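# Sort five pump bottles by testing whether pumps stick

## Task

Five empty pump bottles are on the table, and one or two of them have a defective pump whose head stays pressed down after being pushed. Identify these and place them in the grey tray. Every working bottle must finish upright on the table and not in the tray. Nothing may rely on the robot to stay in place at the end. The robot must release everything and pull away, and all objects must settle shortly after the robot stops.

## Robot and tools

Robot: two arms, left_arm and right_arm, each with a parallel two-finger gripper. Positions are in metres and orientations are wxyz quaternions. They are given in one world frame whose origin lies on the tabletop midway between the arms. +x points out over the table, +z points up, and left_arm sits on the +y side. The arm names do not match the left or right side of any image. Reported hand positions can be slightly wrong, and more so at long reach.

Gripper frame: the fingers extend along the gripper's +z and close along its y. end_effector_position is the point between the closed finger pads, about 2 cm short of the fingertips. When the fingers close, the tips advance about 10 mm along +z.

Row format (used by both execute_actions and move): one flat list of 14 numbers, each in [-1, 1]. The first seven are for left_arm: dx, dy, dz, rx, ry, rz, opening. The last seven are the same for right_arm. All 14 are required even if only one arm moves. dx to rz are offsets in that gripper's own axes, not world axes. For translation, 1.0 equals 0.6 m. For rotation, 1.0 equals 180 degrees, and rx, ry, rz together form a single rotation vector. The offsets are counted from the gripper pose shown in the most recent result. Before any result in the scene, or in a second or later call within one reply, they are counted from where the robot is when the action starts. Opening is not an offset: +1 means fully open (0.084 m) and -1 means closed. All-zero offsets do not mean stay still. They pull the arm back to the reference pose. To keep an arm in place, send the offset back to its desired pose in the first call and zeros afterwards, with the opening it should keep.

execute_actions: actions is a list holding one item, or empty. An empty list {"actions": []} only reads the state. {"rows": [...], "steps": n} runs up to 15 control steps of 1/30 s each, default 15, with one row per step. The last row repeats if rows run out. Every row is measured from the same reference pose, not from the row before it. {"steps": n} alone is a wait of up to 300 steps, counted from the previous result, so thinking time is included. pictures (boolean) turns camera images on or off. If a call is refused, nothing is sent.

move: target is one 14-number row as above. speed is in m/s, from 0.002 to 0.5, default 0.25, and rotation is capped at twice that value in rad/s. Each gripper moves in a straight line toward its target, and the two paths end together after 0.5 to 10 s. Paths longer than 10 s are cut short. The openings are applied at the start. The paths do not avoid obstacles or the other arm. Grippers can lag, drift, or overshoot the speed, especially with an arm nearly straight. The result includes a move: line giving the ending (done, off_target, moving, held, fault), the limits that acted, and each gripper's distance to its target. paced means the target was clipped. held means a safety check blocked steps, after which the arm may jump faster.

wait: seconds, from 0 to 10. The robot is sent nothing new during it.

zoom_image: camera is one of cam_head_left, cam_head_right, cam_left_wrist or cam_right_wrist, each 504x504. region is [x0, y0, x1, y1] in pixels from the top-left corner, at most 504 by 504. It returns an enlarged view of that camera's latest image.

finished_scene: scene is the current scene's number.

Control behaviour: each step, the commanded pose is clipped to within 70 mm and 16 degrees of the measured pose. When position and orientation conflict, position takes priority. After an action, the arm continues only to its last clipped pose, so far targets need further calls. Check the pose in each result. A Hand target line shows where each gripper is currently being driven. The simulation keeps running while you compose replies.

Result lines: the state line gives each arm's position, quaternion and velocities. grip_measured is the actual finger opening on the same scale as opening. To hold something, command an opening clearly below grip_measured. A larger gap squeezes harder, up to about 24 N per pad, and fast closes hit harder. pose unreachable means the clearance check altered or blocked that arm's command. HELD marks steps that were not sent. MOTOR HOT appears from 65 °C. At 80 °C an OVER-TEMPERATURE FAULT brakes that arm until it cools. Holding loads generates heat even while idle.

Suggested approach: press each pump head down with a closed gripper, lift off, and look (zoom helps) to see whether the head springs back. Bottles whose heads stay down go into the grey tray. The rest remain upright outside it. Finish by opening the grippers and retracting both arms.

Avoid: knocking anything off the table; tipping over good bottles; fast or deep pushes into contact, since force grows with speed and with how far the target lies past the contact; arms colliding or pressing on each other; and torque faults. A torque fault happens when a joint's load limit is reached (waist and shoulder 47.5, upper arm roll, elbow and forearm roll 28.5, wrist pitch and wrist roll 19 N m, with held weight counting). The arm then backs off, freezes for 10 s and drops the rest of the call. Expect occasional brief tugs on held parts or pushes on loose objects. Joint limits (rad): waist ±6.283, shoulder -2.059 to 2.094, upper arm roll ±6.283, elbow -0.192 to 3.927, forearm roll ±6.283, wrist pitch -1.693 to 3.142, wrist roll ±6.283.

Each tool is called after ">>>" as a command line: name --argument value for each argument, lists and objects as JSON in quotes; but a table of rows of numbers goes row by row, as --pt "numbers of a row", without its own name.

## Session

>>> execute_actions --actions '[]'

Scene clock: 0.00 s of 5100.00 s.
left_arm: end_effector_position=(+0.2005, +0.0277, +0.3818) grip_measured=+1.00 end_effector_quat_wxyz=(+0.094, -0.432, +0.555, +0.705) end_effector_velocity=(+0.000, +0.000, -0.000) end_effector_angular_velocity=(-0.000, +0.000, -0.000) | right_arm: end_effector_position=(+0.4212, -0.3184, +0.2484) grip_measured=+1.00 end_effector_quat_wxyz=(-0.000, +1.000, +0.009, -0.002) end_effector_velocity=(-0.000, +0.000, -0.000) end_effector_angular_velocity=(-0.000, +0.000, -0.000)
Joint positions: left_arm=[-1.09   0.611 -0.095  1.893  0.149  2.866  0.865  0.084] | right_arm=[-0.002 -0.246 -0.002  0.92  -0.     1.169 -0.     0.084]
Joint velocities: left_arm=[ 0. -0. -0. -0.  0. -0.  0. -0.] | right_arm=[ 0.002 -0.    -0.    -0.001 -0.001 -0.     0.002  0.   ]
Motor temperatures (°C, as the motors report them): left_arm=[38 36 41 42 45 38 41] | right_arm=[35 39 38 37 37 40 38]
Hand target (left_arm): +0.201, +0.028, +0.382; +0.094, -0.432, +0.555, +0.705
Hand target (right_arm): +0.421, -0.318, +0.248; -0.000, +1.000, +0.009, -0.002
camera_calibration (this result's frames):
cam_left_wrist: T_world_to_cam=[[-0.603516, -0.355012, 0.713957, -0.10559], [0.601211, 0.385551, 0.699925, -0.327528], [-0.523749, 0.851655, -0.0192492, 0.216356], [0, 0, 0, 1]] pos_world=[0.246505, -0.0954674, 0.308796]

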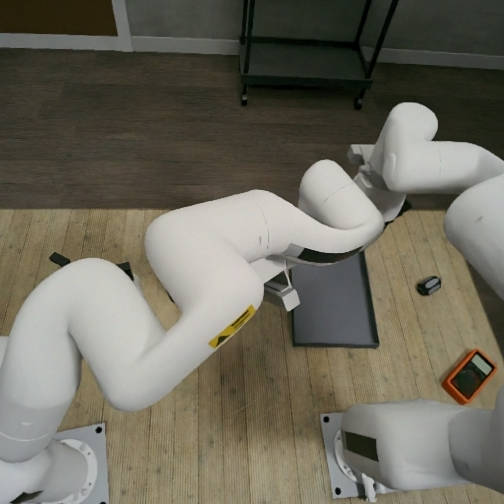

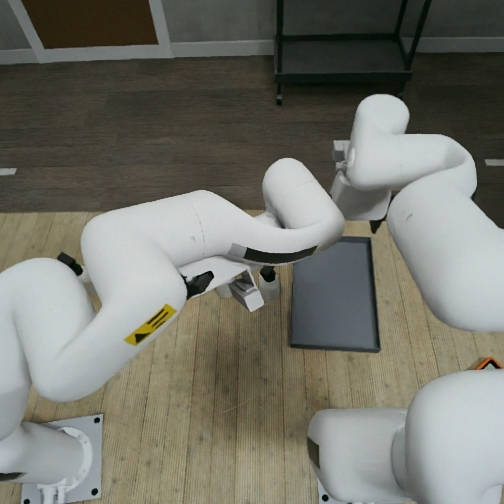

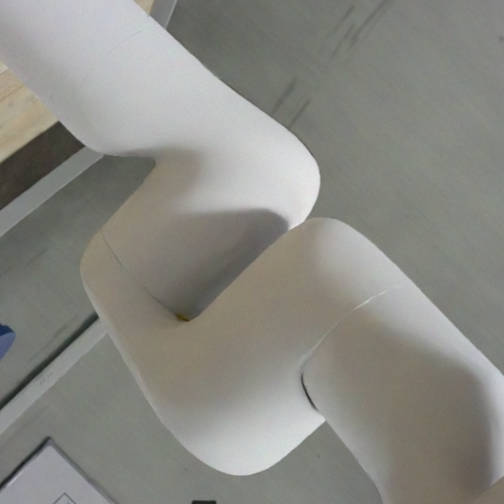

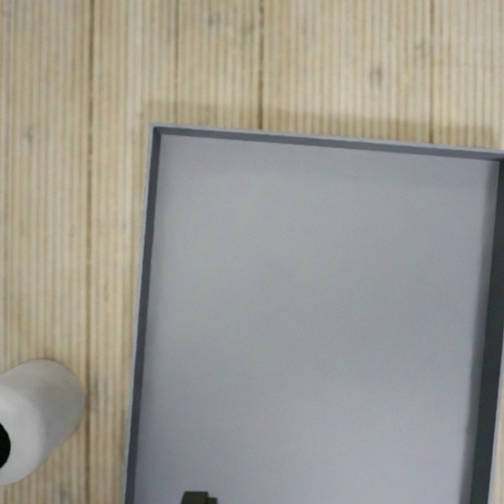

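>>> move --target '[0,0,0,-0.075,0.559,-0.44,-1, 0,0,0,0,0,0,-1]'

>>> move --target '[0.3,-0.45,0.22,0,0,0,-1, 0,0,0,0,0,0,-1]'

>>> move --target '[0,0,0,0,0,0,-1, -0.02,-0.29,0,0,0,0,-1]'

Scene clock: 6.40 s of 5100.00 s.
left_arm: end_effector_position=(+0.2009, +0.0280, +0.3819) grip_measured=-1.00 end_effector_quat_wxyz=(+0.001, +1.000, +0.001, -0.002) end_effector_velocity=(-0.001, -0.000, -0.000) end_effector_angular_velocity=(+0.001, -0.004, +0.002) | right_arm: end_effector_position=(+0.4212, -0.3184, +0.2484) grip_measured=-1.00 end_effector_quat_wxyz=(-0.000, +1.000, +0.009, -0.002) end_effector_velocity=(-0.000, -0.000, -0.001) end_effector_angular_velocity=(+0.000, +0.001, -0.003)
Joint positions: left_arm=[-1.203 -0.541  0.088  1.063  0.04   1.604 -0.96   0.   ] | right_arm=[-0.002 -0.246 -0.002  0.92  -0.     1.169 -0.     0.   ]
Joint velocities: left_arm=[ 0.    -0.003 -0.004 -0.004  0.002 -0.003 -0.006  0.   ] | right_arm=[-0.001  0.    -0.    -0.001  0.    -0.     0.002  0.   ]
Motor temperatures (°C, as the motors report them): left_arm=[38 36 41 42 45 38 41] | right_arm=[35 39 38 38 37 40 38]
Hand target (left_arm): +0.201, +0.028, +0.382; +0.001, +1.000, +0.001, -0.002
Hand target (right_arm): +0.421, -0.318, +0.248; -0.000, +1.000, +0.009, -0.002
Off the commanded pose (left_arm): 0.001 m, 0 deg.
Off the commanded pose (right_arm): 0.000 m, 0 deg.
move: done
camera_calibration (this result's frames):
cam_left_wrist: T_world_to_cam=[[-0.0166691, -0.99985, -0.0047022, 0.0693368], [-0.999356, 0.01681, -0.0317075, 0.283354], [0.0317817, 0.00417063, -0.999486, 0.502695], [0, 0, 0, 1]] pos_world=[0.268351, 0.0624667, 0.511747]
cam_right_wrist: T_world_to_cam=[[0.0236318, -0.999258, -0.0304111, -0.28604], [-0.999585, -0.0241181, 0.0157237, 0.477699], [-0.0164455, 0.0300269, -0.999414, 0.395238], [0, 0, 0, 1]] pos_world=[0.490761, -0.286174, 0.378797]

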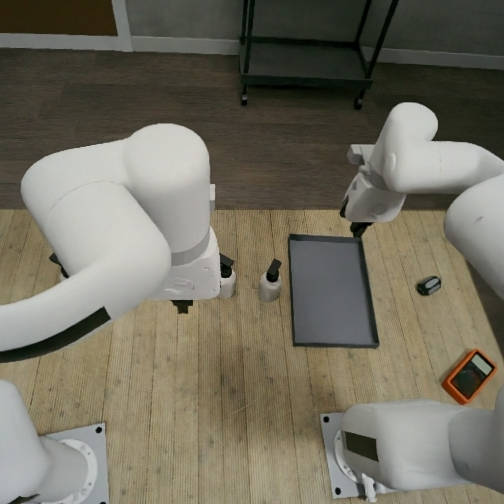

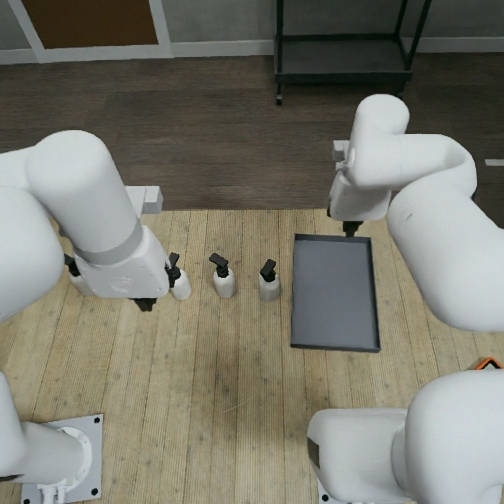

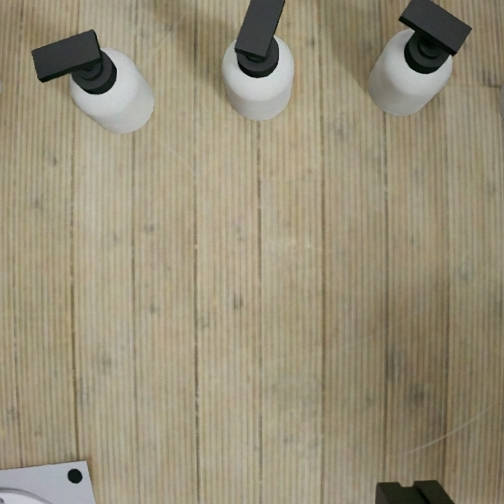

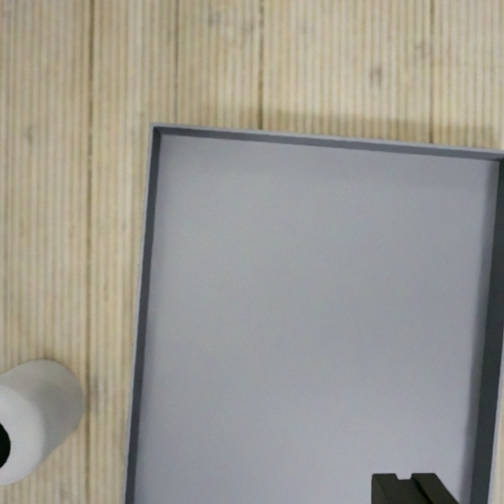

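Scene clock: 8.30 s of 5100.00 s.
left_arm: end_effector_position=(+0.3800, +0.2980, +0.2486) grip_measured=-1.00 end_effector_quat_wxyz=(+0.001, +1.000, +0.001, -0.002) end_effector_velocity=(+0.001, +0.003, -0.001) end_effector_angular_velocity=(-0.002, +0.001, +0.003) | right_arm: end_effector_position=(+0.4212, -0.3184, +0.2484) grip_measured=-1.00 end_effector_quat_wxyz=(-0.000, +1.000, +0.009, -0.002) end_effector_velocity=(+0.000, -0.000, +0.000) end_effector_angular_velocity=(-0.000, -0.001, +0.001)
Joint positions: left_arm=[-0.999 -0.504  0.765  0.844  0.359  1.248 -0.253  0.   ] | right_arm=[-0.002 -0.246 -0.002  0.92  -0.     1.169 -0.     0.   ]
Joint velocities: left_arm=[ 0.001  0.004  0.008  0.003 -0.002 -0.002  0.007  0.   ] | right_arm=[-0.     0.     0.     0.001 -0.    -0.001 -0.002  0.   ]
Motor temperatures (°C, as the motors report them): left_arm=[38 36 41 42 45 38 41] | right_arm=[35 39 38 38 37 40 38]
Hand target (left_arm): +0.380, +0.298, +0.248; +0.001, +1.000, +0.001, -0.002
Hand target (right_arm): +0.421, -0.318, +0.248; -0.000, +1.000, +0.009, -0.002
Off the commanded pose (left_arm): 0.000 m, 0 deg.
Off the commanded pose (right_arm): 0.000 m, 0 deg.
move: done
camera_calibration (this result's frames):
cam_left_wrist: T_world_to_cam=[[-0.0168974, -0.999843, -0.00538265, 0.341853], [-0.999337, 0.017062, -0.0321522, 0.453595], [0.032239, 0.00483579, -0.999468, 0.362281], [0, 0, 0, 1]] pos_world=[0.447392, 0.332308, 0.378512]
cam_right_wrist: T_world_to_cam=[[0.0236319, -0.999258, -0.0304112, -0.28604], [-0.999585, -0.0241181, 0.0157237, 0.477699], [-0.0164455, 0.030027, -0.999414, 0.395238], [0, 0, 0, 1]] pos_world=[0.490761, -0.286174, 0.378797]

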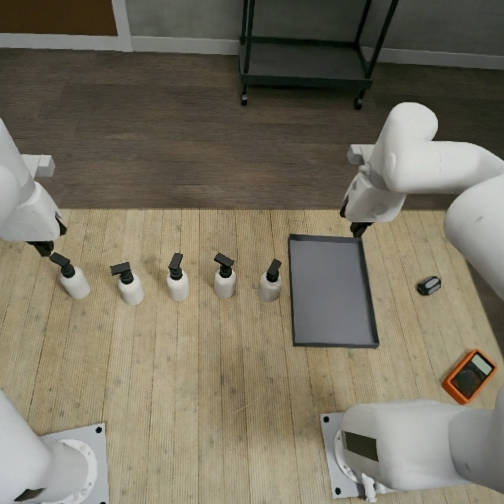

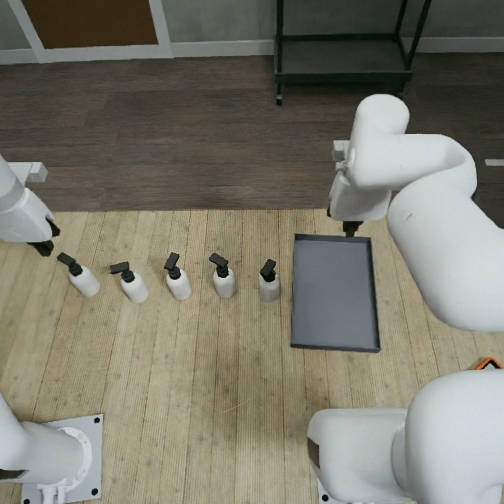

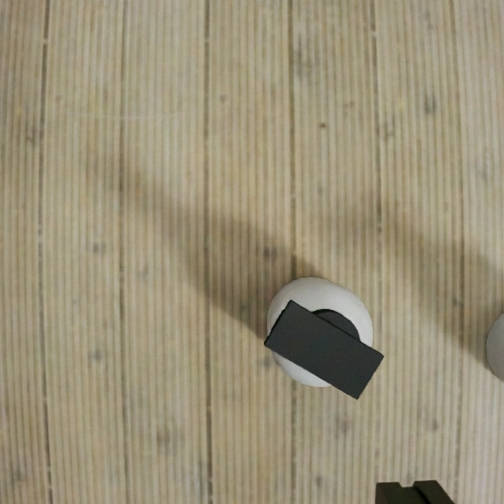

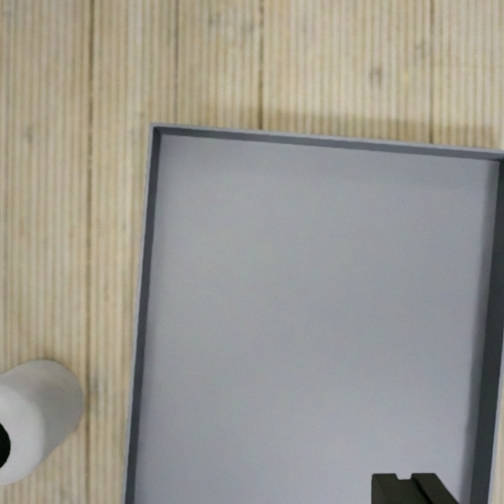

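Scene clock: 9.43 s of 5100.00 s.
left_arm: end_effector_position=(+0.3800, +0.2980, +0.2486) grip_measured=-1.00 end_effector_quat_wxyz=(+0.001, +1.000, +0.001, -0.002) end_effector_velocity=(+0.000, +0.000, +0.000) end_effector_angular_velocity=(+0.000, -0.000, +0.000) | right_arm: end_effector_position=(+0.4062, -0.1451, +0.2485) grip_measured=-1.00 end_effector_quat_wxyz=(-0.001, +1.000, +0.008, -0.002) end_effector_velocity=(-0.002, +0.006, +0.001) end_effector_angular_velocity=(-0.002, -0.001, +0.011)
Joint positions: left_arm=[-0.999 -0.504  0.765  0.844  0.359  1.248 -0.253  0.   ] | right_arm=[ 0.16  -0.166  0.24   1.003  0.046  1.167  0.384  0.   ]
Joint velocities: left_arm=[ 0.  0. -0.  0.  0.  0. -0.  0.] | right_arm=[ 0.007  0.002  0.009  0.004 -0.001  0.001  0.005  0.   ]
Motor temperatures (°C, as the motors report them): left_arm=[38 36 41 43 45 38 41] | right_arm=[35 39 38 38 37 40 38]
Hand target (left_arm): +0.380, +0.298, +0.249; +0.001, +1.000, +0.001, -0.002
Hand target (right_arm): +0.406, -0.144, +0.248; -0.001, +1.000, +0.009, -0.002
Off the commanded pose (left_arm): 0.000 m, 0 deg.
Off the commanded pose (right_arm): 0.000 m, 0 deg.
move: done
camera_calibration (this result's frames):
cam_left_wrist: T_world_to_cam=[[-0.0168977, -0.999843, -0.00538242, 0.341853], [-0.999337, 0.0170623, -0.0321525, 0.453595], [0.0322393, 0.00483555, -0.999468, 0.362281], [0, 0, 0, 1]] pos_world=[0.447392, 0.332308, 0.378512]
cam_right_wrist: T_world_to_cam=[[0.0218769, -0.999261, -0.0315911, -0.111476], [-0.999622, -0.0223892, 0.0159555, 0.467128], [-0.016651, 0.0312301, -0.999374, 0.390116], [0, 0, 0, 1]] pos_world=[0.475886, -0.113118, 0.378897]

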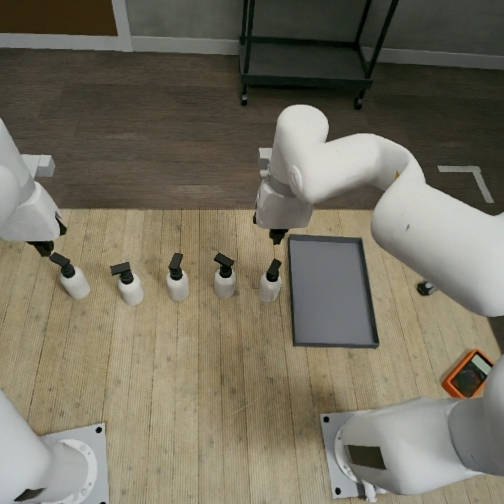

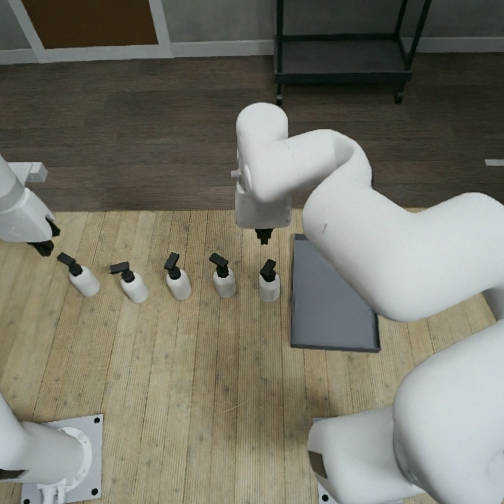

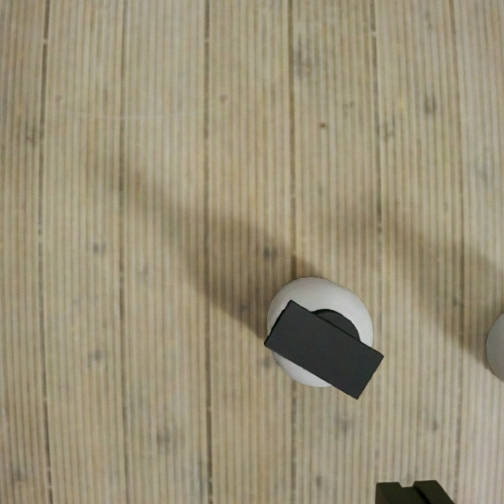

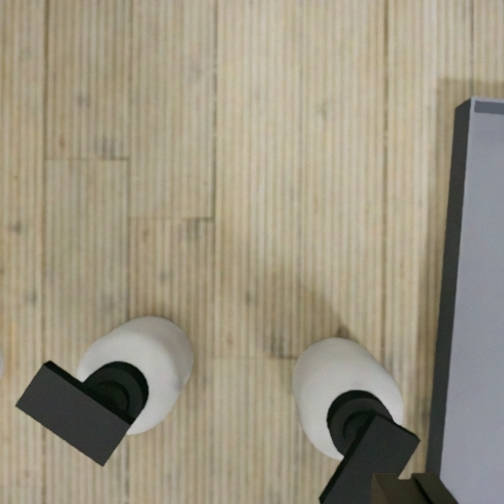

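>>> move --target '[0.062,0,0.115,0,0,0,-1, 0.003,0.018,0.115,0,0,0,-1]'

>>> move --target '[0,0,0.072,0,0,0,-1, 0,0,0.072,0,0,0,-1]' --speed 0.04

>>> move --target '[0,0,-0.174,0,0,0,-1, -0.008,0.004,-0.06,0,0,0,-1]'

>>> move --target '[-0.03,0.21,0,0,0,0,-1, 0.02,-0.172,0,0,0,0,-1]'

>>> move --target '[0,0,0,0,0,0,-1, 0,0,0.072,0,0,0,-1]' --speed 0.04

>>> move --target '[0,0,0,0,0,0,-1, 0,0,-0.174,0,0,0,-1]'

Scene clock: 11.97 s of 5100.00 s.
left_arm: end_effector_position=(+0.4172, +0.2980, +0.1799) grip_measured=-1.00 end_effector_quat_wxyz=(+0.000, +1.000, +0.001, -0.002) end_effector_velocity=(-0.000, -0.000, -0.002) end_effector_angular_velocity=(-0.001, +0.004, -0.001) | right_arm: end_effector_position=(+0.4080, -0.1557, +0.1798) grip_measured=-1.00 end_effector_quat_wxyz=(-0.001, +1.000, +0.008, -0.001) end_effector_velocity=(-0.001, -0.001, -0.003) end_effector_angular_velocity=(-0.002, +0.006, -0.004)
Joint positions: left_arm=[-1.089 -0.263  0.939  0.814  0.252  0.989 -0.142  0.   ] | right_arm=[ 0.151 -0.107  0.235  0.858  0.033  0.964  0.371  0.   ]
Joint velocities: left_arm=[-0.003  0.006  0.004  0.    -0.006 -0.002  0.005  0.   ] | right_arm=[-0.002  0.003 -0.    -0.004 -0.    -0.001  0.002  0.   ]
Motor temperatures (°C, as the motors report them): left_arm=[38 36 41 43 45 38 41] | right_arm=[35 39 38 39 37 40 38]
Hand target (left_arm): +0.417, +0.298, +0.180; +0.000, +1.000, +0.001, -0.002
Hand target (right_arm): +0.408, -0.156, +0.179; -0.001, +1.000, +0.008, -0.002
Off the commanded pose (left_arm): 0.001 m, 0 deg.
Off the commanded pose (right_arm): 0.000 m, 0 deg.
move: done
camera_calibration (this result's frames):
cam_left_wrist: T_world_to_cam=[[-0.0168781, -0.999841, -0.00572481, 0.342143], [-0.999295, 0.0170604, -0.0334439, 0.488724], [0.0335362, 0.00515631, -0.999424, 0.291819], [0, 0, 0, 1]] pos_world=[0.484368, 0.332247, 0.309954]
cam_right_wrist: T_world_to_cam=[[0.022006, -0.999254, -0.0317315, -0.124316], [-0.999633, -0.0224944, 0.0151181, 0.469948], [-0.0158206, 0.0313871, -0.999382, 0.321523], [0, 0, 0, 1]] pos_world=[0.477598, -0.123744, 0.310275]

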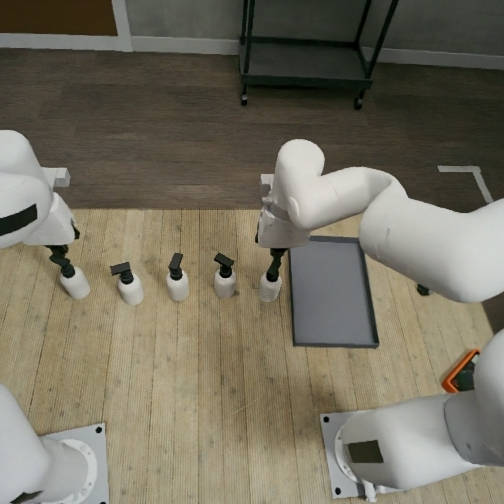

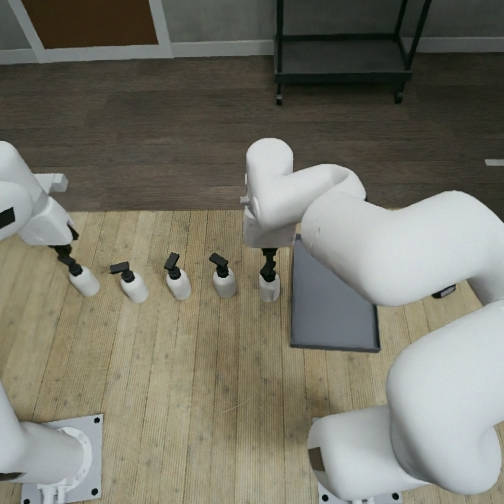

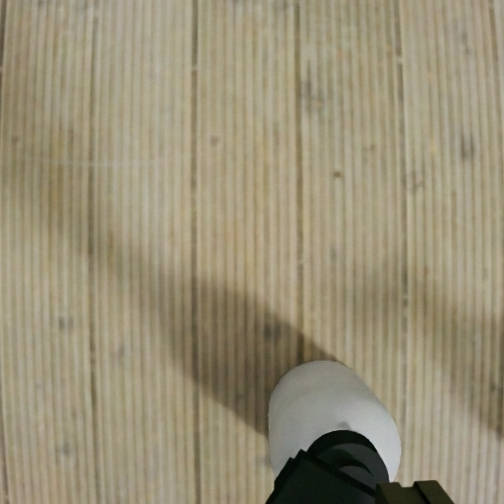

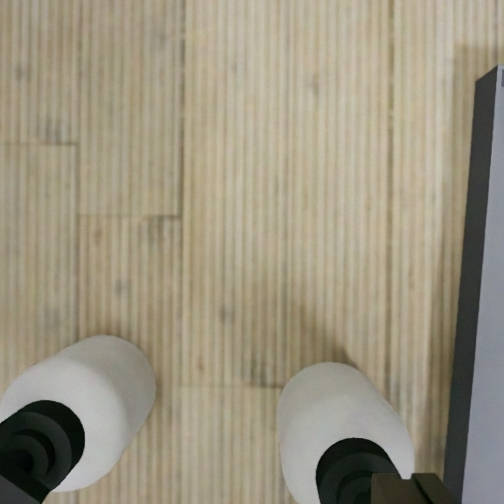

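Scene clock: 13.40 s of 5100.00 s.
left_arm: end_effector_position=(+0.4244, +0.2983, +0.1438) grip_measured=-1.00 end_effector_quat_wxyz=(+0.001, +1.000, +0.001, +0.008) end_effector_velocity=(+0.001, +0.003, -0.000) end_effector_angular_velocity=(+0.008, +0.004, +0.004) | right_arm: end_effector_position=(+0.4126, -0.1539, +0.1427) grip_measured=-1.00 end_effector_quat_wxyz=(-0.003, +1.000, +0.008, +0.006) end_effector_velocity=(+0.000, +0.001, -0.000) end_effector_angular_velocity=(-0.001, +0.003, +0.003)
Joint positions: left_arm=[-1.122 -0.159  1.002  0.763  0.177  0.841 -0.077  0.   ] | right_arm=[ 0.151 -0.043  0.239  0.804  0.015  0.832  0.385  0.   ]
Joint velocities: left_arm=[-0.     0.013  0.005  0.007 -0.003  0.003  0.004  0.   ] | right_arm=[ 0.002  0.005  0.001  0.006 -0.001  0.004  0.     0.   ]
Motor temperatures (°C, as the motors report them): left_arm=[38 36 41 43 45 38 41] | right_arm=[35 39 38 39 37 40 38]
Hand target (left_arm): +0.417, +0.298, +0.137; +0.000, +1.000, +0.001, -0.001
Hand target (right_arm): +0.408, -0.156, +0.137; -0.001, +1.000, +0.008, -0.001
Off the commanded pose (left_arm): 0.010 m, 1 deg.
Off the commanded pose (right_arm): 0.008 m, 1 deg.
move: off_target (left_arm, right_arm)
camera_calibration (this result's frames):
cam_left_wrist: T_world_to_cam=[[-0.0157591, -0.999862, -0.00529475, 0.341888], [-0.998515, 0.0160136, -0.0520617, 0.497389], [0.0521393, 0.00446644, -0.99863, 0.247667], [0, 0, 0, 1]] pos_world=[0.489125, 0.33277, 0.275032]
cam_right_wrist: T_world_to_cam=[[0.0223116, -0.999081, -0.0365899, -0.12318], [-0.999751, -0.0223229, -0.000098987, 0.477355], [-0.000717899, 0.036583, -0.99933, 0.278996], [0, 0, 0, 1]] pos_world=[0.480185, -0.122617, 0.274349]

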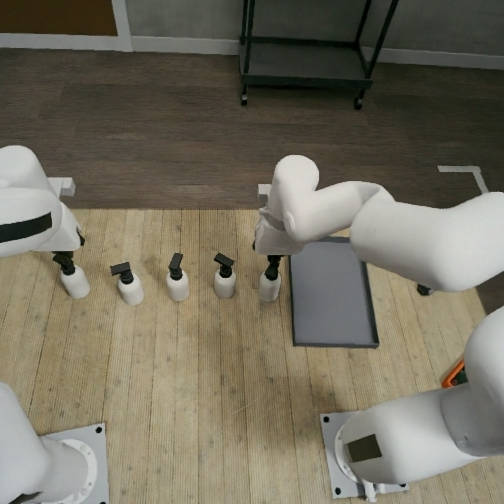

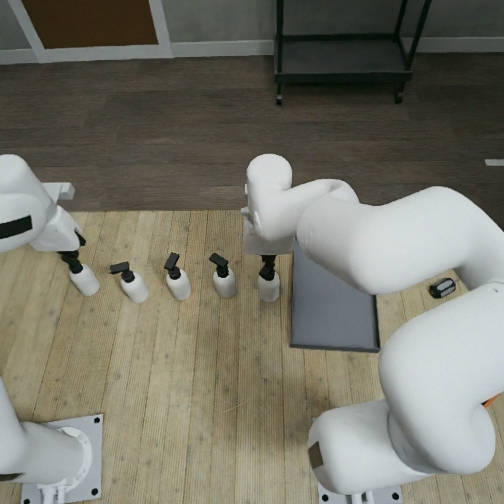

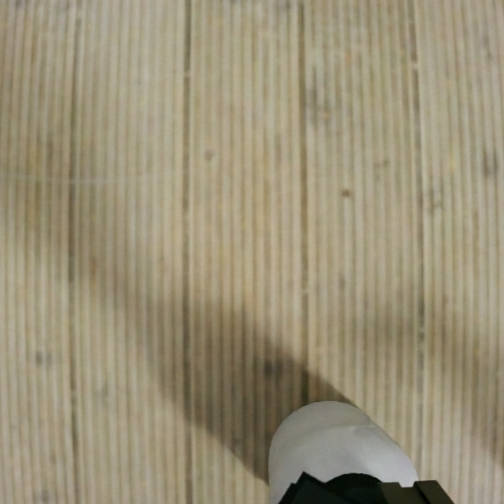

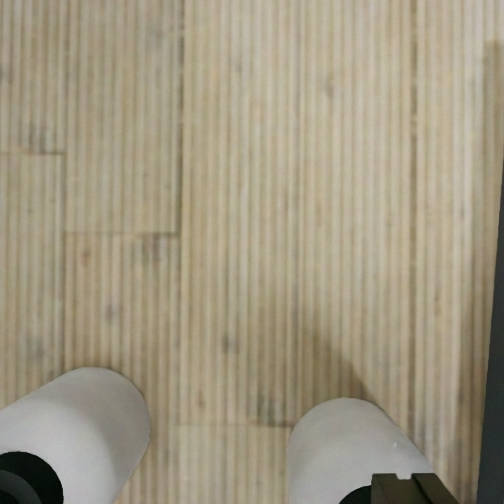

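Scene clock: 14.30 s of 5100.00 s.
left_arm: end_effector_position=(+0.4223, +0.2986, +0.2473) grip_measured=-1.00 end_effector_quat_wxyz=(+0.001, +1.000, +0.001, +0.007) end_effector_velocity=(+0.002, +0.001, +0.005) end_effector_angular_velocity=(-0.002, -0.009, +0.003) | right_arm: end_effector_position=(+0.4072, -0.1566, +0.1783) grip_measured=-1.00 end_effector_quat_wxyz=(-0.003, +1.000, +0.008, +0.006) end_effector_velocity=(+0.002, -0.001, +0.003) end_effector_angular_velocity=(+0.002, -0.007, -0.003)
Joint positions: left_arm=[-1.079 -0.352  0.872  0.95   0.288  1.183 -0.182  0.   ] | right_arm=[ 0.151 -0.119  0.234  0.837  0.036  0.94   0.368  0.   ]
Joint velocities: left_arm=[ 0.001 -0.005 -0.003  0.01   0.001  0.004 -0.002  0.   ] | right_arm=[-0.003 -0.003 -0.001  0.004  0.     0.    -0.001  0.   ]
Motor temperatures (°C, as the motors report them): left_arm=[38 36 41 43 45 38 41] | right_arm=[35 39 38 39 37 40 38]
Hand target (left_arm): +0.423, +0.299, +0.248; +0.001, +1.000, +0.001, +0.008
Hand target (right_arm): +0.407, -0.157, +0.179; -0.003, +1.000, +0.008, +0.006
Off the commanded pose (left_arm): 0.001 m, 0 deg.
Off the commanded pose (right_arm): 0.000 m, 0 deg.
move: done
camera_calibration (this result's frames):
cam_left_wrist: T_world_to_cam=[[-0.015541, -0.999865, -0.00534805, 0.342613], [-0.998621, 0.0157895, -0.0500655, 0.500273], [0.0501431, 0.0045626, -0.998732, 0.351979], [0, 0, 0, 1]] pos_world=[0.487258, 0.333062, 0.378411]
cam_right_wrist: T_world_to_cam=[[0.0223345, -0.999088, -0.0364002, -0.12455], [-0.999749, -0.0223794, 0.000826266, 0.471772], [-0.00164013, 0.0363726, -0.999337, 0.315004], [0, 0, 0, 1]] pos_world=[0.474952, -0.125336, 0.309872]

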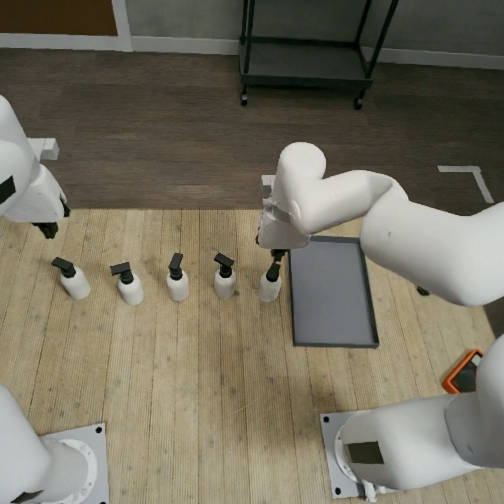

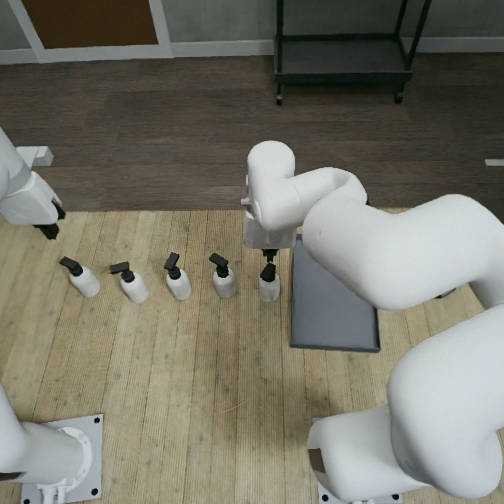

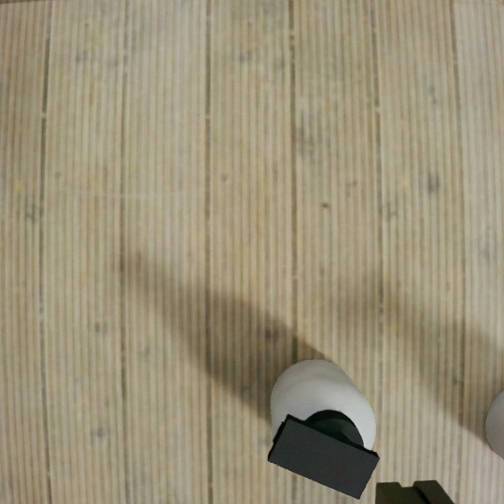

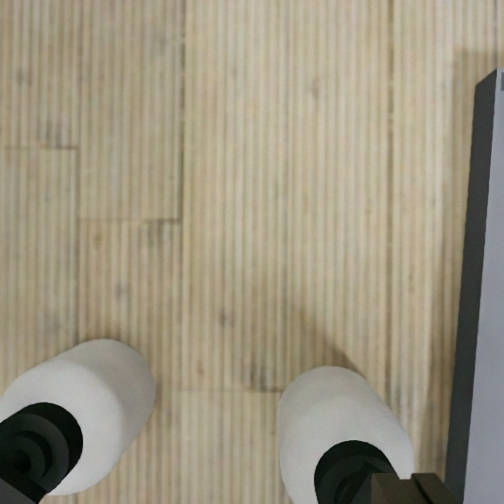

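Scene clock: 15.27 s of 5100.00 s.
left_arm: end_effector_position=(+0.4048, +0.1731, +0.2475) grip_measured=-1.00 end_effector_quat_wxyz=(+0.001, +1.000, +0.002, +0.007) end_effector_velocity=(-0.001, -0.005, -0.000) end_effector_angular_velocity=(+0.002, +0.000, -0.008) | right_arm: end_effector_position=(+0.4177, -0.0538, +0.1788) grip_measured=-1.00 end_effector_quat_wxyz=(-0.003, +1.000, +0.008, +0.006) end_effector_velocity=(-0.002, +0.006, +0.001) end_effector_angular_velocity=(+0.000, -0.001, +0.009)
Joint positions: left_arm=[-1.182 -0.313  0.691  0.928  0.218  1.167 -0.436  0.   ] | right_arm=[ 0.245  0.078  0.341  1.054 -0.033  0.968  0.61   0.   ]
Joint velocities: left_arm=[-0.006  0.002 -0.006 -0.    -0.001 -0.    -0.003  0.   ] | right_arm=[ 0.007  0.003  0.006  0.006 -0.002  0.002  0.005  0.   ]
Motor temperatures (°C, as the motors report them): left_arm=[38 36 41 43 45 38 41] | right_arm=[35 39 38 39 37 40 38]
Hand target (left_arm): +0.405, +0.172, +0.247; +0.001, +1.000, +0.001, +0.007
Hand target (right_arm): +0.417, -0.053, +0.179; -0.003, +1.000, +0.008, +0.006
Off the commanded pose (left_arm): 0.001 m, 0 deg.
Off the commanded pose (right_arm): 0.001 m, 0 deg.
move: done
camera_calibration (this result's frames):
cam_left_wrist: T_world_to_cam=[[-0.014205, -0.999887, -0.00487017, 0.216236], [-0.998624, 0.0144326, -0.0504148, 0.48514], [0.0504794, 0.00414733, -0.998716, 0.353541], [0, 0, 0, 1]] pos_world=[0.469698, 0.207743, 0.378598]
cam_right_wrist: T_world_to_cam=[[0.0209209, -0.999111, -0.0365897, -0.0213851], [-0.99978, -0.0209699, 0.000955902, 0.484596], [-0.00172233, 0.0365616, -0.99933, 0.31188], [0, 0, 0, 1]] pos_world=[0.485474, -0.0226069, 0.310425]

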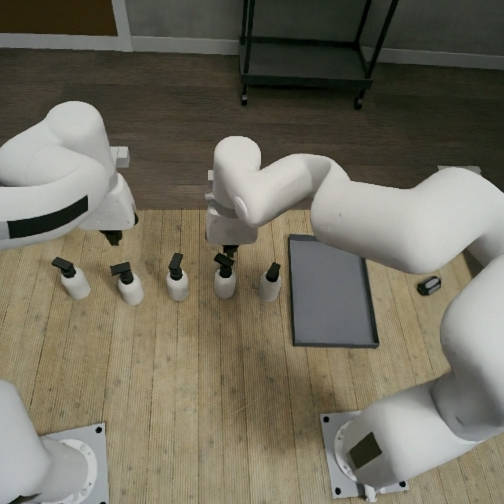

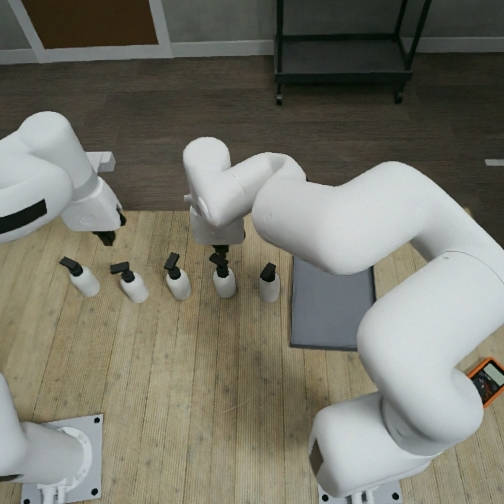

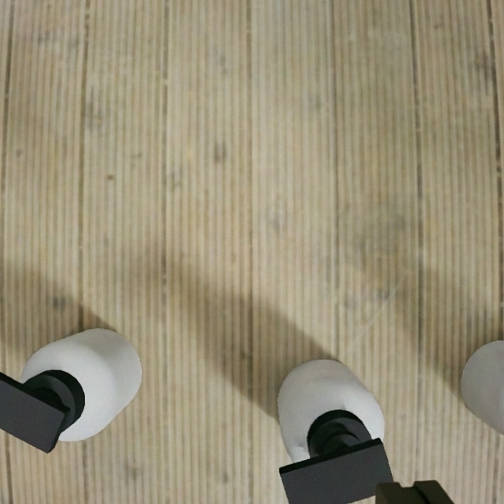

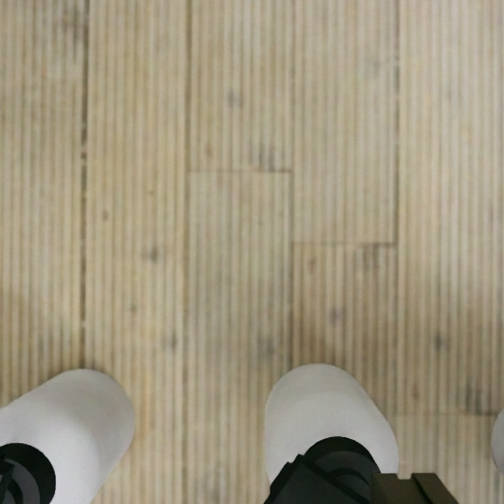

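Scene clock: 16.60 s of 5100.00 s.
left_arm: end_effector_position=(+0.4048, +0.1731, +0.2475) grip_measured=-1.00 end_effector_quat_wxyz=(+0.001, +1.000, +0.002, +0.007) end_effector_velocity=(+0.000, +0.000, +0.000) end_effector_angular_velocity=(-0.000, -0.000, -0.001) | right_arm: end_effector_position=(+0.4228, -0.0512, +0.1433) grip_measured=-1.00 end_effector_quat_wxyz=(-0.007, +1.000, +0.007, +0.014) end_effector_velocity=(-0.000, -0.000, -0.000) end_effector_angular_velocity=(-0.002, +0.001, -0.001)
Joint positions: left_arm=[-1.182 -0.313  0.691  0.928  0.218  1.167 -0.436  0.   ] | right_arm=[ 0.25   0.135  0.338  1.008 -0.065  0.849  0.633  0.   ]
Joint velocities: left_arm=[ 0.     0.     0.     0.    -0.    -0.     0.001  0.   ] | right_arm=[ 0.     0.001  0.     0.    -0.001  0.002  0.001  0.   ]
Motor temperatures (°C, as the motors report them): left_arm=[38 36 41 43 45 38 41] | right_arm=[35 39 38 39 37 40 38]
Hand target (left_arm): +0.405, +0.173, +0.247; +0.001, +1.000, +0.002, +0.007
Hand target (right_arm): +0.418, -0.054, +0.136; -0.003, +1.000, +0.008, +0.006
Off the commanded pose (left_arm): 0.000 m, 0 deg.
Off the commanded pose (right_arm): 0.009 m, 1 deg.
move: off_target (right_arm)
camera_calibration (this result's frames):
cam_left_wrist: T_world_to_cam=[[-0.0142048, -0.999887, -0.00487019, 0.216236], [-0.998624, 0.0144325, -0.0504149, 0.485141], [0.0504795, 0.00414735, -0.998716, 0.353541], [0, 0, 0, 1]] pos_world=[0.469698, 0.207743, 0.378598]
cam_right_wrist: T_world_to_cam=[[0.0207918, -0.998794, -0.0444749, -0.0189829], [-0.999674, -0.0201097, -0.01573, 0.492189], [0.0148167, 0.0447875, -0.998887, 0.269653], [0, 0, 0, 1]] pos_world=[0.488428, -0.0211394, 0.276251]

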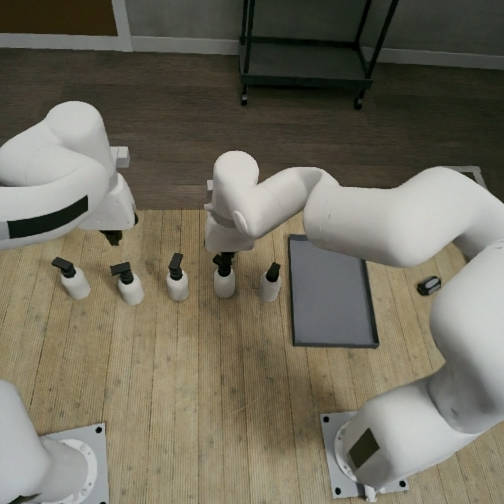

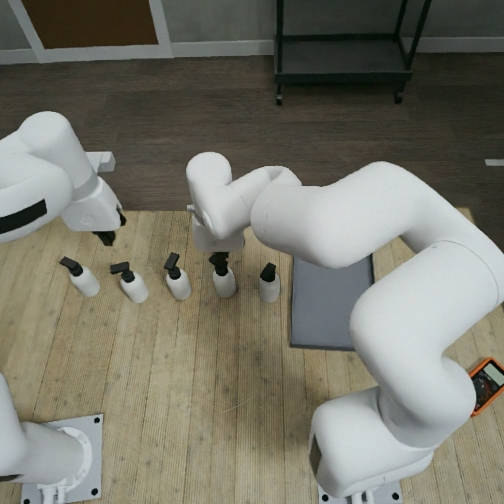

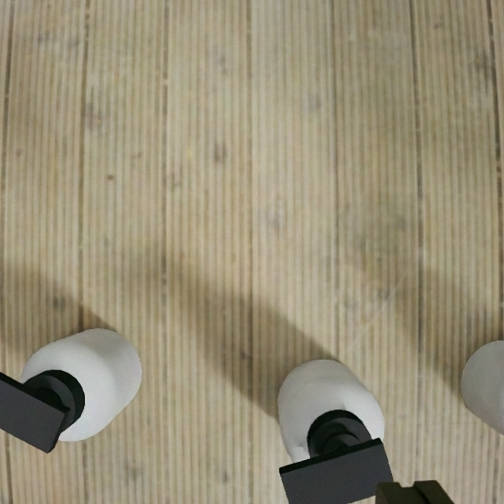

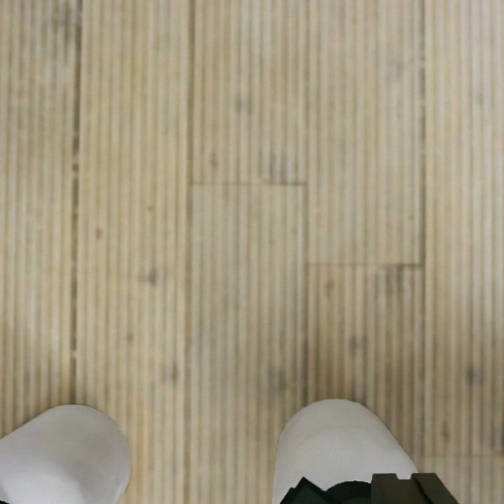

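Scene clock: 17.47 s of 5100.00 s.
left_arm: end_effector_position=(+0.4048, +0.1731, +0.2475) grip_measured=-1.00 end_effector_quat_wxyz=(+0.001, +1.000, +0.002, +0.007) end_effector_velocity=(-0.000, -0.000, +0.000) end_effector_angular_velocity=(+0.000, -0.000, -0.002) | right_arm: end_effector_position=(+0.4197, -0.0529, +0.2465) grip_measured=-1.00 end_effector_quat_wxyz=(-0.007, +1.000, +0.007, +0.013) end_effector_velocity=(+0.002, +0.003, +0.008) end_effector_angular_velocity=(+0.008, -0.013, +0.001)
Joint positions: left_arm=[-1.182 -0.313  0.691  0.928  0.218  1.167 -0.436  0.   ] | right_arm=[ 0.241  0.007  0.34   1.172 -0.006  1.136  0.591  0.   ]
Joint velocities: left_arm=[ 0.     0.    -0.     0.     0.     0.     0.002  0.   ] | right_arm=[ 0.002 -0.006  0.     0.013  0.001  0.004  0.     0.   ]
Motor temperatures (°C, as the motors report them): left_arm=[38 36 41 43 45 38 41] | right_arm=[35 39 38 39 37 40 38]
Hand target (left_arm): +0.405, +0.173, +0.247; +0.001, +1.000, +0.002, +0.007
Hand target (right_arm): +0.420, -0.053, +0.248; -0.007, +1.000, +0.007, +0.014
Off the commanded pose (left_arm): 0.000 m, 0 deg.
Off the commanded pose (right_arm): 0.001 m, 0 deg.
move: done
camera_calibration (this result's frames):
cam_left_wrist: T_world_to_cam=[[-0.0142047, -0.999887, -0.00487015, 0.216236], [-0.998624, 0.0144323, -0.0504149, 0.485141], [0.0504795, 0.00414732, -0.998716, 0.353541], [0, 0, 0, 1]] pos_world=[0.469698, 0.207743, 0.378598]
cam_right_wrist: T_world_to_cam=[[0.0206653, -0.998839, -0.0435229, -0.016247], [-0.999708, -0.0200977, -0.0134396, 0.490092], [0.0125493, 0.0437879, -0.998962, 0.373805], [0, 0, 0, 1]] pos_world=[0.485593, -0.0227466, 0.379297]

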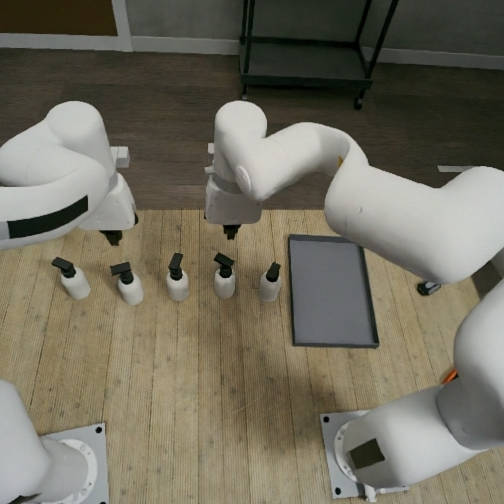

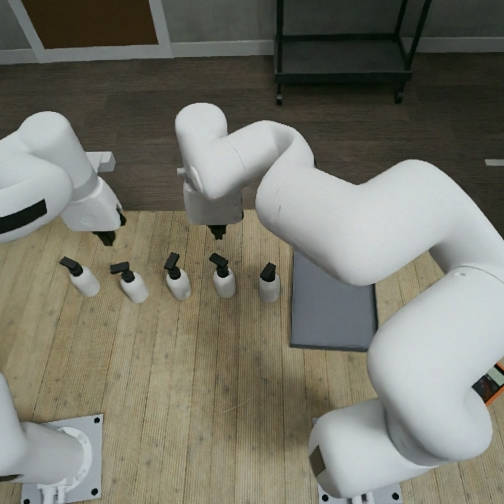

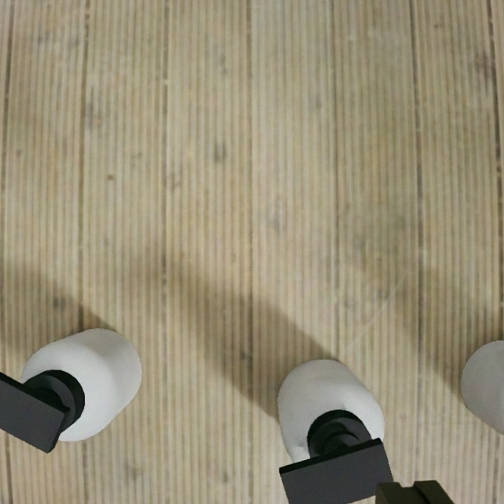

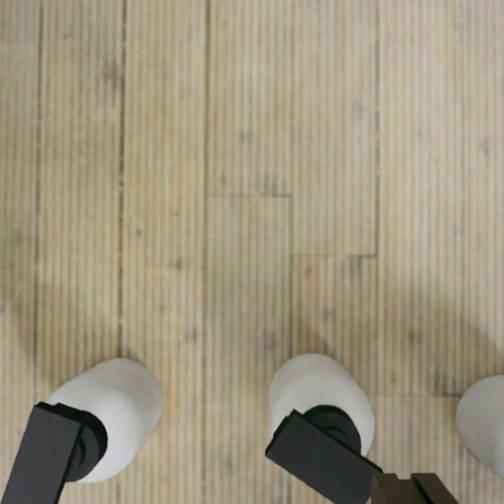

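Both 1 and 5 dropped. Move above them and check.

>>> move --target '[0.02,-0.21,0,0,0,0,1, -0.027,0.175,0,0,0,0,1]'

>>> zoom_image --camera "cam_head_right" --region '[40,220,300,320]'

Scene clock: 19.27 s of 5100.00 s.
left_arm: end_effector_position=(+0.4162, +0.2984, +0.2471) grip_measured=+1.00 end_effector_quat_wxyz=(+0.001, +1.000, +0.001, +0.007) end_effector_velocity=(+0.001, +0.005, +0.000) end_effector_angular_velocity=(-0.003, -0.000, +0.007) | right_arm: end_effector_position=(+0.4049, -0.1575, +0.2449) grip_measured=+1.00 end_effector_quat_wxyz=(-0.007, +1.000, +0.008, +0.013) end_effector_velocity=(-0.000, -0.004, -0.001) end_effector_angular_velocity=(+0.001, +0.002, -0.005)
Joint positions: left_arm=[-1.07  -0.379  0.857  0.931  0.305  1.189 -0.197  0.084] | right_arm=[ 0.152 -0.21   0.221  0.942  0.054  1.118  0.352  0.084]
Joint velocities: left_arm=[ 0.004  0.001  0.009  0.004 -0.001  0.001  0.007  0.   ] | right_arm=[-0.005 -0.004 -0.004 -0.006  0.001 -0.001 -0.005  0.   ]
Motor temperatures (°C, as the motors report them): left_arm=[38 36 41 43 45 38 41] | right_arm=[35 39 38 39 37 40 38]
Hand target (left_arm): +0.416, +0.299, +0.247; +0.001, +1.000, +0.002, +0.007
Hand target (right_arm): +0.405, -0.158, +0.245; -0.007, +1.000, +0.007, +0.013
Off the commanded pose (left_arm): 0.001 m, 0 deg.
Off the commanded pose (right_arm): 0.001 m, 0 deg.
move: done
camera_calibration (this result's frames):
cam_left_wrist: T_world_to_cam=[[-0.0157612, -0.999861, -0.0054102, 0.342435], [-0.998628, 0.0160115, -0.0498515, 0.494084], [0.0499312, 0.00461706, -0.998742, 0.352181], [0, 0, 0, 1]] pos_world=[0.481218, 0.33285, 0.378221]
cam_right_wrist: T_world_to_cam=[[0.0222286, -0.998825, -0.0430729, -0.12123], [-0.999673, -0.0216621, -0.0135739, 0.473015], [0.0126249, 0.0433606, -0.99898, 0.376893], [0, 0, 0, 1]] pos_world=[0.470797, -0.127183, 0.377708]

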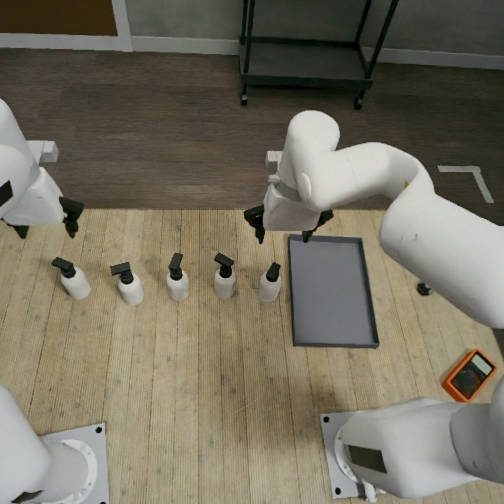

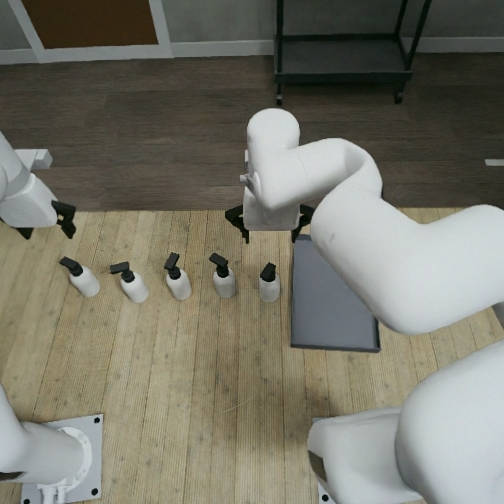

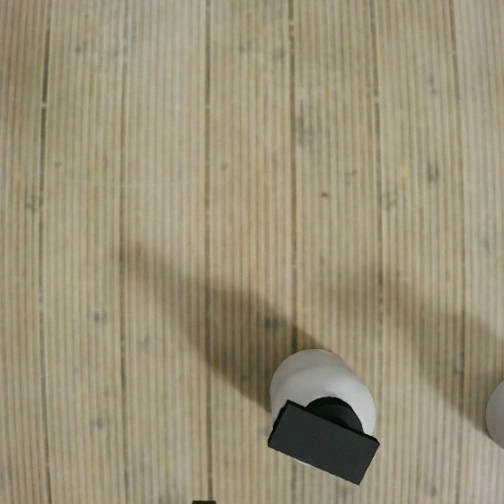

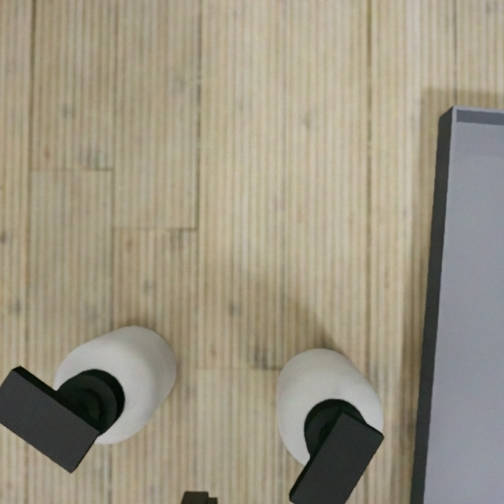

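Region (40, 220, 300, 320) of cam_head_right's 504x504 image, scaled by 1.938, with more detail than that image has; it fills the top 194 rows of this view, and the rest is white.

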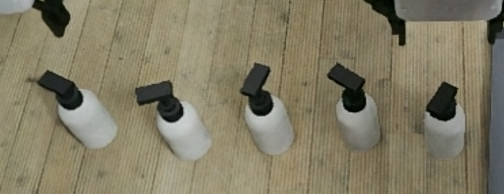

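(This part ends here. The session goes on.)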